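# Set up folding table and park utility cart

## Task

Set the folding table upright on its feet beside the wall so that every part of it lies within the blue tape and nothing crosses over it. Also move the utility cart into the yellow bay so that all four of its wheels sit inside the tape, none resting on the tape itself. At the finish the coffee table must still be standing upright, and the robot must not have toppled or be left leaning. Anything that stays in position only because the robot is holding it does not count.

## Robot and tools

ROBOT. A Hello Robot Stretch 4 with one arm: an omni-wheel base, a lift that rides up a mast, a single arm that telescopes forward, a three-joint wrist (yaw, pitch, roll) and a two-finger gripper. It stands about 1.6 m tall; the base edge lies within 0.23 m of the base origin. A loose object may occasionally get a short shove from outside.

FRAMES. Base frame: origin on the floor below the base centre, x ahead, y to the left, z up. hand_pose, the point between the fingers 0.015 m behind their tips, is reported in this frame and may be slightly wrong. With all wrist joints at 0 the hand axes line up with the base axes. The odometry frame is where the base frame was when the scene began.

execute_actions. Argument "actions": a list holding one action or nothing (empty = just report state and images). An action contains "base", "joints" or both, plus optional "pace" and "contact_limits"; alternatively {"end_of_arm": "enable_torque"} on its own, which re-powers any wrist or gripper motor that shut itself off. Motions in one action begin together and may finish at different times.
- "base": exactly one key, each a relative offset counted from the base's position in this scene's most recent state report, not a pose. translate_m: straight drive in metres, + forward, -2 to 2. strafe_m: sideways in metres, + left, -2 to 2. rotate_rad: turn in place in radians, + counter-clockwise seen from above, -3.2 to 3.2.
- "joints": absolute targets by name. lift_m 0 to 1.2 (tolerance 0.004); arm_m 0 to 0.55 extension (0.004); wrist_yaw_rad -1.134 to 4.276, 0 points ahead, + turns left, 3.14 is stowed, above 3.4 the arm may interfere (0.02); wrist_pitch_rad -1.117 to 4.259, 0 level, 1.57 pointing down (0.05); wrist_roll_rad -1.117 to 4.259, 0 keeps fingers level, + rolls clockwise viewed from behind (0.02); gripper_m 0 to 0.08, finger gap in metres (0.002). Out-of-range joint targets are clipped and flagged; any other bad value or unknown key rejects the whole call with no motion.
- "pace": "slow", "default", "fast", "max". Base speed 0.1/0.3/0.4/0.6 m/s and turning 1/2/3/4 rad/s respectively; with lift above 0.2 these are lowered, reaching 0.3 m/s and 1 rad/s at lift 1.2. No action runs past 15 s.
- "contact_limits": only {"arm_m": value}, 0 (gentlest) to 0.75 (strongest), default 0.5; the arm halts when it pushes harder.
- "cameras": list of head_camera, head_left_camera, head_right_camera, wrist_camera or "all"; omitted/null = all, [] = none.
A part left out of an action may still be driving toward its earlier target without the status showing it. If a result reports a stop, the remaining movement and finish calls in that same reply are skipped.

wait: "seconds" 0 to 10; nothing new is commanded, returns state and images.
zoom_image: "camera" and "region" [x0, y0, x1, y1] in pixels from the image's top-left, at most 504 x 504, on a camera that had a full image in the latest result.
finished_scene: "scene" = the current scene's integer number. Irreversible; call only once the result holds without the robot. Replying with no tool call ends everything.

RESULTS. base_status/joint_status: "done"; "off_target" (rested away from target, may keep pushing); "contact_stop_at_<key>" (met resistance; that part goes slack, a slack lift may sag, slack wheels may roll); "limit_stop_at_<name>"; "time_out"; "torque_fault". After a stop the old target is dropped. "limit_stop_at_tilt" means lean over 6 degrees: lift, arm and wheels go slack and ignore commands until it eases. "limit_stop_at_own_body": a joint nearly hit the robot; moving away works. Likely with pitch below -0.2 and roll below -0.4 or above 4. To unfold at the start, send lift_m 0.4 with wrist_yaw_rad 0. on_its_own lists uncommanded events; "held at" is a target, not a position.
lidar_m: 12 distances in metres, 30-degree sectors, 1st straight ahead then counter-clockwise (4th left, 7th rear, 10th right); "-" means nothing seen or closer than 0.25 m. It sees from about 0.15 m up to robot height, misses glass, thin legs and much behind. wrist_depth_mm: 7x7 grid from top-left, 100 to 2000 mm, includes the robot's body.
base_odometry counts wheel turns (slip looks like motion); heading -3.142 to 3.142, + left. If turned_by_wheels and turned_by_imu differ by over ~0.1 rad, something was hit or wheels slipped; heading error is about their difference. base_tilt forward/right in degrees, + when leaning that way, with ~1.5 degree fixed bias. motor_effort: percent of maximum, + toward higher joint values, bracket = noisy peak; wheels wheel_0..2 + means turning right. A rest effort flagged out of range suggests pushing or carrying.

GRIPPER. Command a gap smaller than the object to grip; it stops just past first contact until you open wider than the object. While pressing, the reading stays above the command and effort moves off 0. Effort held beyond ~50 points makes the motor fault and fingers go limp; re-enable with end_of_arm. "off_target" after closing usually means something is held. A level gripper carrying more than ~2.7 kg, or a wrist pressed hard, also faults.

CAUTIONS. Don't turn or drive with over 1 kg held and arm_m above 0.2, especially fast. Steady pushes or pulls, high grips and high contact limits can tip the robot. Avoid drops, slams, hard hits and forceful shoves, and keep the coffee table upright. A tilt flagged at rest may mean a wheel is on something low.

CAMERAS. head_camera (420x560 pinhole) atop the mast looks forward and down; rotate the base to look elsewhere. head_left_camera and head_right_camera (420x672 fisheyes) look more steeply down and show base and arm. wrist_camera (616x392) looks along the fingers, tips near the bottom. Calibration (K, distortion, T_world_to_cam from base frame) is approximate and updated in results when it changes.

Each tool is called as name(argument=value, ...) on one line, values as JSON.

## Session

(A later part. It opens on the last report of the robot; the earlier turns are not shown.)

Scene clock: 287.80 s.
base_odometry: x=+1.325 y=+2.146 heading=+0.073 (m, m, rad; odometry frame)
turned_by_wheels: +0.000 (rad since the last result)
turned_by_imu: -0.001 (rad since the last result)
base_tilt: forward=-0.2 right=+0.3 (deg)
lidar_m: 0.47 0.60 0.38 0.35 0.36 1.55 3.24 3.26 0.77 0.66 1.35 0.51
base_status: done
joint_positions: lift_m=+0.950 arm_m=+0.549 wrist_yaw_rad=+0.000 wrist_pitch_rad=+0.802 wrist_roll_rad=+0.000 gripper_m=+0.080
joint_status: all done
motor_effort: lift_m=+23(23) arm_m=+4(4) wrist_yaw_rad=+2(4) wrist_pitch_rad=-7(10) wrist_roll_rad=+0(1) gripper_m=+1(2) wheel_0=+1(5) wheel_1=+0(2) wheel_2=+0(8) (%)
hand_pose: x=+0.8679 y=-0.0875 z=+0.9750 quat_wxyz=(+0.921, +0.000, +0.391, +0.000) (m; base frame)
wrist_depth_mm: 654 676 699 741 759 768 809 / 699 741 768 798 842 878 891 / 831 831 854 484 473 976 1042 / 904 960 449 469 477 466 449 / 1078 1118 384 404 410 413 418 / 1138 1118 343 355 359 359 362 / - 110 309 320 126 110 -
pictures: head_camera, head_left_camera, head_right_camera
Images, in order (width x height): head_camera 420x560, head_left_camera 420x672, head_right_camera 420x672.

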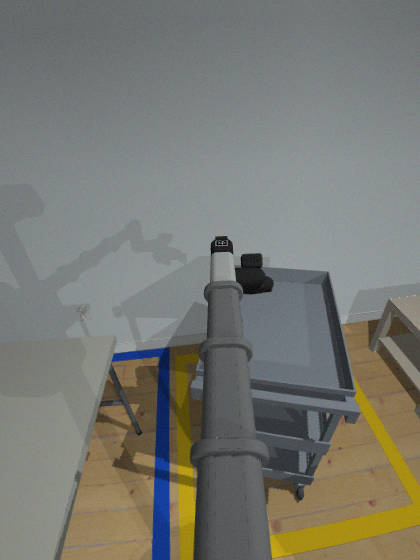

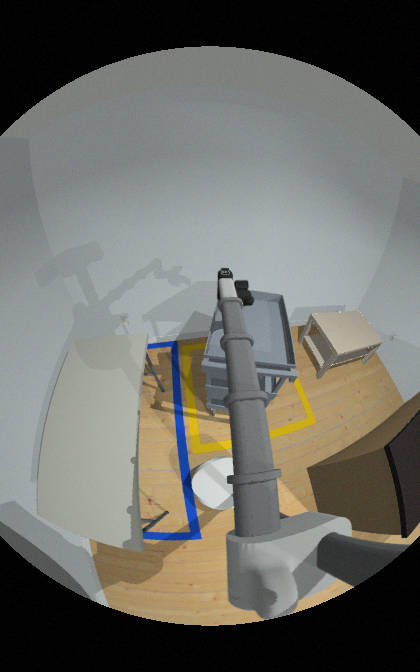

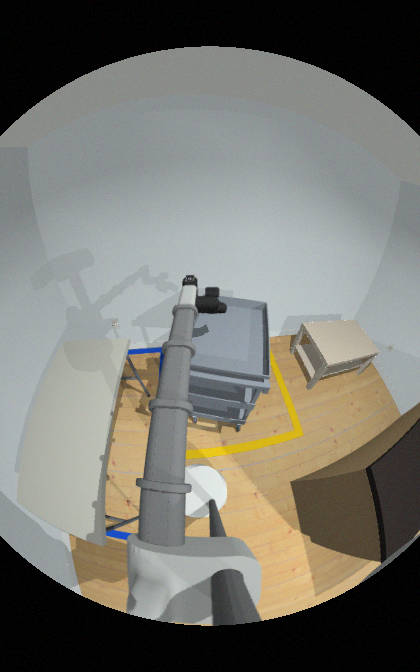

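execute_actions(actions=[{"base":{"rotate_rad":0.48},"joints":{"gripper_m":0}}], cameras=[])

execute_actions(actions=[{"joints":{"lift_m":0.68}}], cameras=["head_camera"])

execute_actions(actions=[{"base":{"rotate_rad":0.2},"pace":"slow"}], cameras=["head_camera","head_right_camera"])

Scene clock: 304.17 s.
base_odometry: x=+1.325 y=+2.146 heading=+0.553 (m, m, rad; odometry frame)
turned_by_wheels: +0.480 (rad since the last result)
turned_by_imu: +0.475 (rad since the last result)
base_tilt: forward=-0.1 right=+0.2 (deg)
lidar_m: 0.62 0.38 0.34 0.38 1.48 2.91 3.23 0.79 0.69 1.35 0.49 0.49
base_status: done
joint_positions: lift_m=+0.950 arm_m=+0.549 wrist_yaw_rad=+0.000 wrist_pitch_rad=+0.802 wrist_roll_rad=+0.000 gripper_m=+0.000
joint_status: all done
motor_effort: lift_m=+23(24) arm_m=+3(4) wrist_yaw_rad=+0(2) wrist_pitch_rad=-6(7) wrist_roll_rad=-1(0) gripper_m=-3(5) wheel_0=+0(5) wheel_1=+1(6) wheel_2=-1(7) (%)
hand_pose: x=+0.8680 y=-0.0874 z=+0.9750 quat_wxyz=(+0.921, +0.000, +0.391, +0.000) (m; base frame)
wrist_depth_mm: 976 904 809 759 699 640 597 / 1042 1060 946 820 768 699 654 / 1098 1182 1042 960 854 778 723 / 1160 1366 1205 1078 960 878 809 / 442 1308 1336 1255 1118 1008 917 / 394 394 1229 1229 1182 1118 1042 / 357 357 108 106 1118 1098 627
pictures: none
No camera images: the call's "cameras" was empty. Leave "cameras" out to get every camera's image.

Scene clock: 306.33 s.
base_odometry: x=+1.325 y=+2.146 heading=+0.553 (m, m, rad; odometry frame)
turned_by_wheels: +0.000 (rad since the last result)
turned_by_imu: -0.001 (rad since the last result)
base_tilt: forward=-0.1 right=+0.3 (deg)
lidar_m: 0.61 0.39 0.34 0.34 1.47 2.92 3.21 0.75 0.72 1.36 0.47 0.49
base_status: not commanded
joint_positions: lift_m=+0.680 arm_m=+0.549 wrist_yaw_rad=+0.000 wrist_pitch_rad=+0.802 wrist_roll_rad=+0.000 gripper_m=+0.000
joint_status: all done
motor_effort: lift_m=+16(21) arm_m=+3(4) wrist_yaw_rad=+0(1) wrist_pitch_rad=-7(7) wrist_roll_rad=+0(0) gripper_m=-2(2) wheel_0=+0(1) wheel_1=+1(1) wheel_2=-1(1) (%)
hand_pose: x=+0.8680 y=-0.0874 z=+0.7056 quat_wxyz=(+0.921, +0.000, +0.391, +0.000) (m; base frame)
wrist_depth_mm: 976 904 831 750 691 640 603 / 220 960 917 842 768 699 654 / 177 204 1042 931 854 788 732 / 166 1118 1160 1078 976 878 798 / 960 991 1025 1025 1042 976 904 / 831 878 917 931 931 946 960 / 798 508 108 106 820 842 640
pictures: head_camera
Images, in order (width x height): head_camera 420x560.

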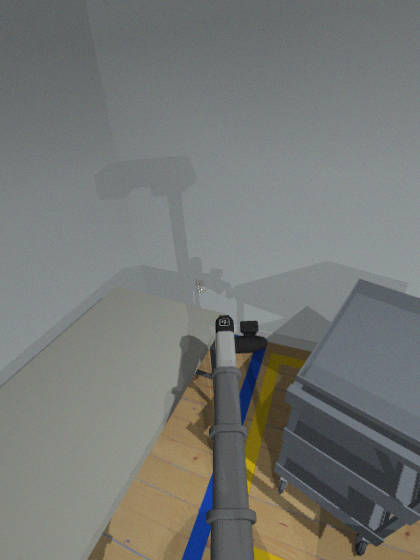

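Scene clock: 307.53 s.
base_odometry: x=+1.325 y=+2.146 heading=+0.750 (m, m, rad; odometry frame)
turned_by_wheels: +0.197 (rad since the last result)
turned_by_imu: +0.172 (rad since the last result)
base_tilt: forward=-0.2 right=+0.3 (deg)
lidar_m: 0.53 0.39 0.35 0.38 1.75 3.20 3.37 0.72 0.70 1.38 0.49 0.49
base_status: done
joint_positions: lift_m=+0.680 arm_m=+0.549 wrist_yaw_rad=-0.009 wrist_pitch_rad=+0.802 wrist_roll_rad=+0.001 gripper_m=+0.000
joint_status: not commanded
on_its_own: wrist_yaw_rad is at rest, and its effort (+27) is outside its rest range (-13 to +13)
motor_effort: lift_m=+17(16) arm_m=+4(4) wrist_yaw_rad=+27(38) wrist_pitch_rad=-6(9) wrist_roll_rad=-2(2) gripper_m=+0(2) wheel_0=-16(22) wheel_1=-10(11) wheel_2=-13(19) (%)
hand_pose: x=+0.8673 y=-0.0887 z=+0.7056 quat_wxyz=(+0.921, +0.002, +0.390, -0.004) (m; base frame)
wrist_depth_mm: 276 293 976 854 750 668 609 / 218 220 224 236 820 732 654 / 176 178 180 185 866 820 723 / 147 150 152 160 1042 891 788 / 126 129 132 173 1078 976 866 / 111 113 120 904 931 946 904 / - 103 108 106 842 831 866
pictures: head_camera, head_right_camera
Images, in order (width x height): head_camera 420x560, head_right_camera 420x672.

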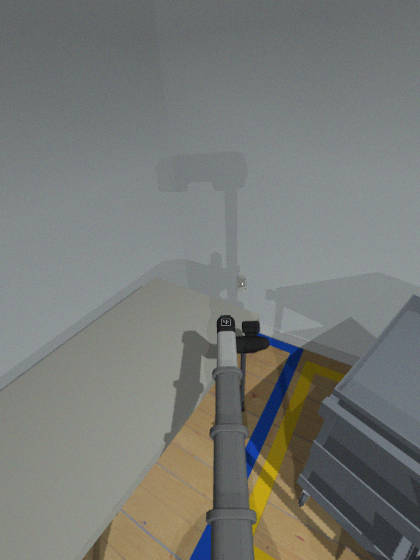

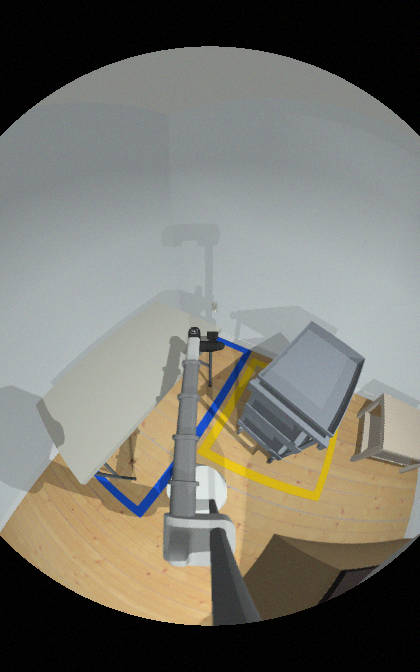

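execute_actions(actions=[{"base":{"rotate_rad":-0.08}}], cameras=[])

finished_scene(scene=1)

Scene clock: 311.53 s.
base_odometry: x=+1.325 y=+2.146 heading=+0.670 (m, m, rad; odometry frame)
turned_by_wheels: -0.080 (rad since the last result)
turned_by_imu: -0.080 (rad since the last result)
base_tilt: forward=-0.1 right=+0.4 (deg)
lidar_m: 0.54 0.40 0.35 0.38 1.57 3.21 3.30 0.73 0.68 1.39 0.48 0.48
base_status: done
joint_positions: lift_m=+0.680 arm_m=+0.549 wrist_yaw_rad=+0.000 wrist_pitch_rad=+0.802 wrist_roll_rad=+0.001 gripper_m=+0.000
joint_status: not commanded
motor_effort: lift_m=+16(17) arm_m=+4(3) wrist_yaw_rad=+3(27) wrist_pitch_rad=-5(6) wrist_roll_rad=-3(3) gripper_m=-1(2) wheel_0=+1(15) wheel_1=-1(11) wheel_2=+0(12) (%)
hand_pose: x=+0.8681 y=-0.0875 z=+0.7056 quat_wxyz=(+0.921, +0.000, +0.390, +0.000) (m; base frame)
wrist_depth_mm: 842 976 904 809 723 640 603 / 220 221 946 878 798 715 647 / 176 178 188 976 891 768 699 / 147 153 196 1138 1008 866 788 / 127 147 991 1042 1042 960 904 / 119 535 878 917 917 946 931 / 128 798 108 106 831 831 854
pictures: none
No camera images: the call's "cameras" was empty. Leave "cameras" out to get every camera's image.

The scene is finished: the task was done.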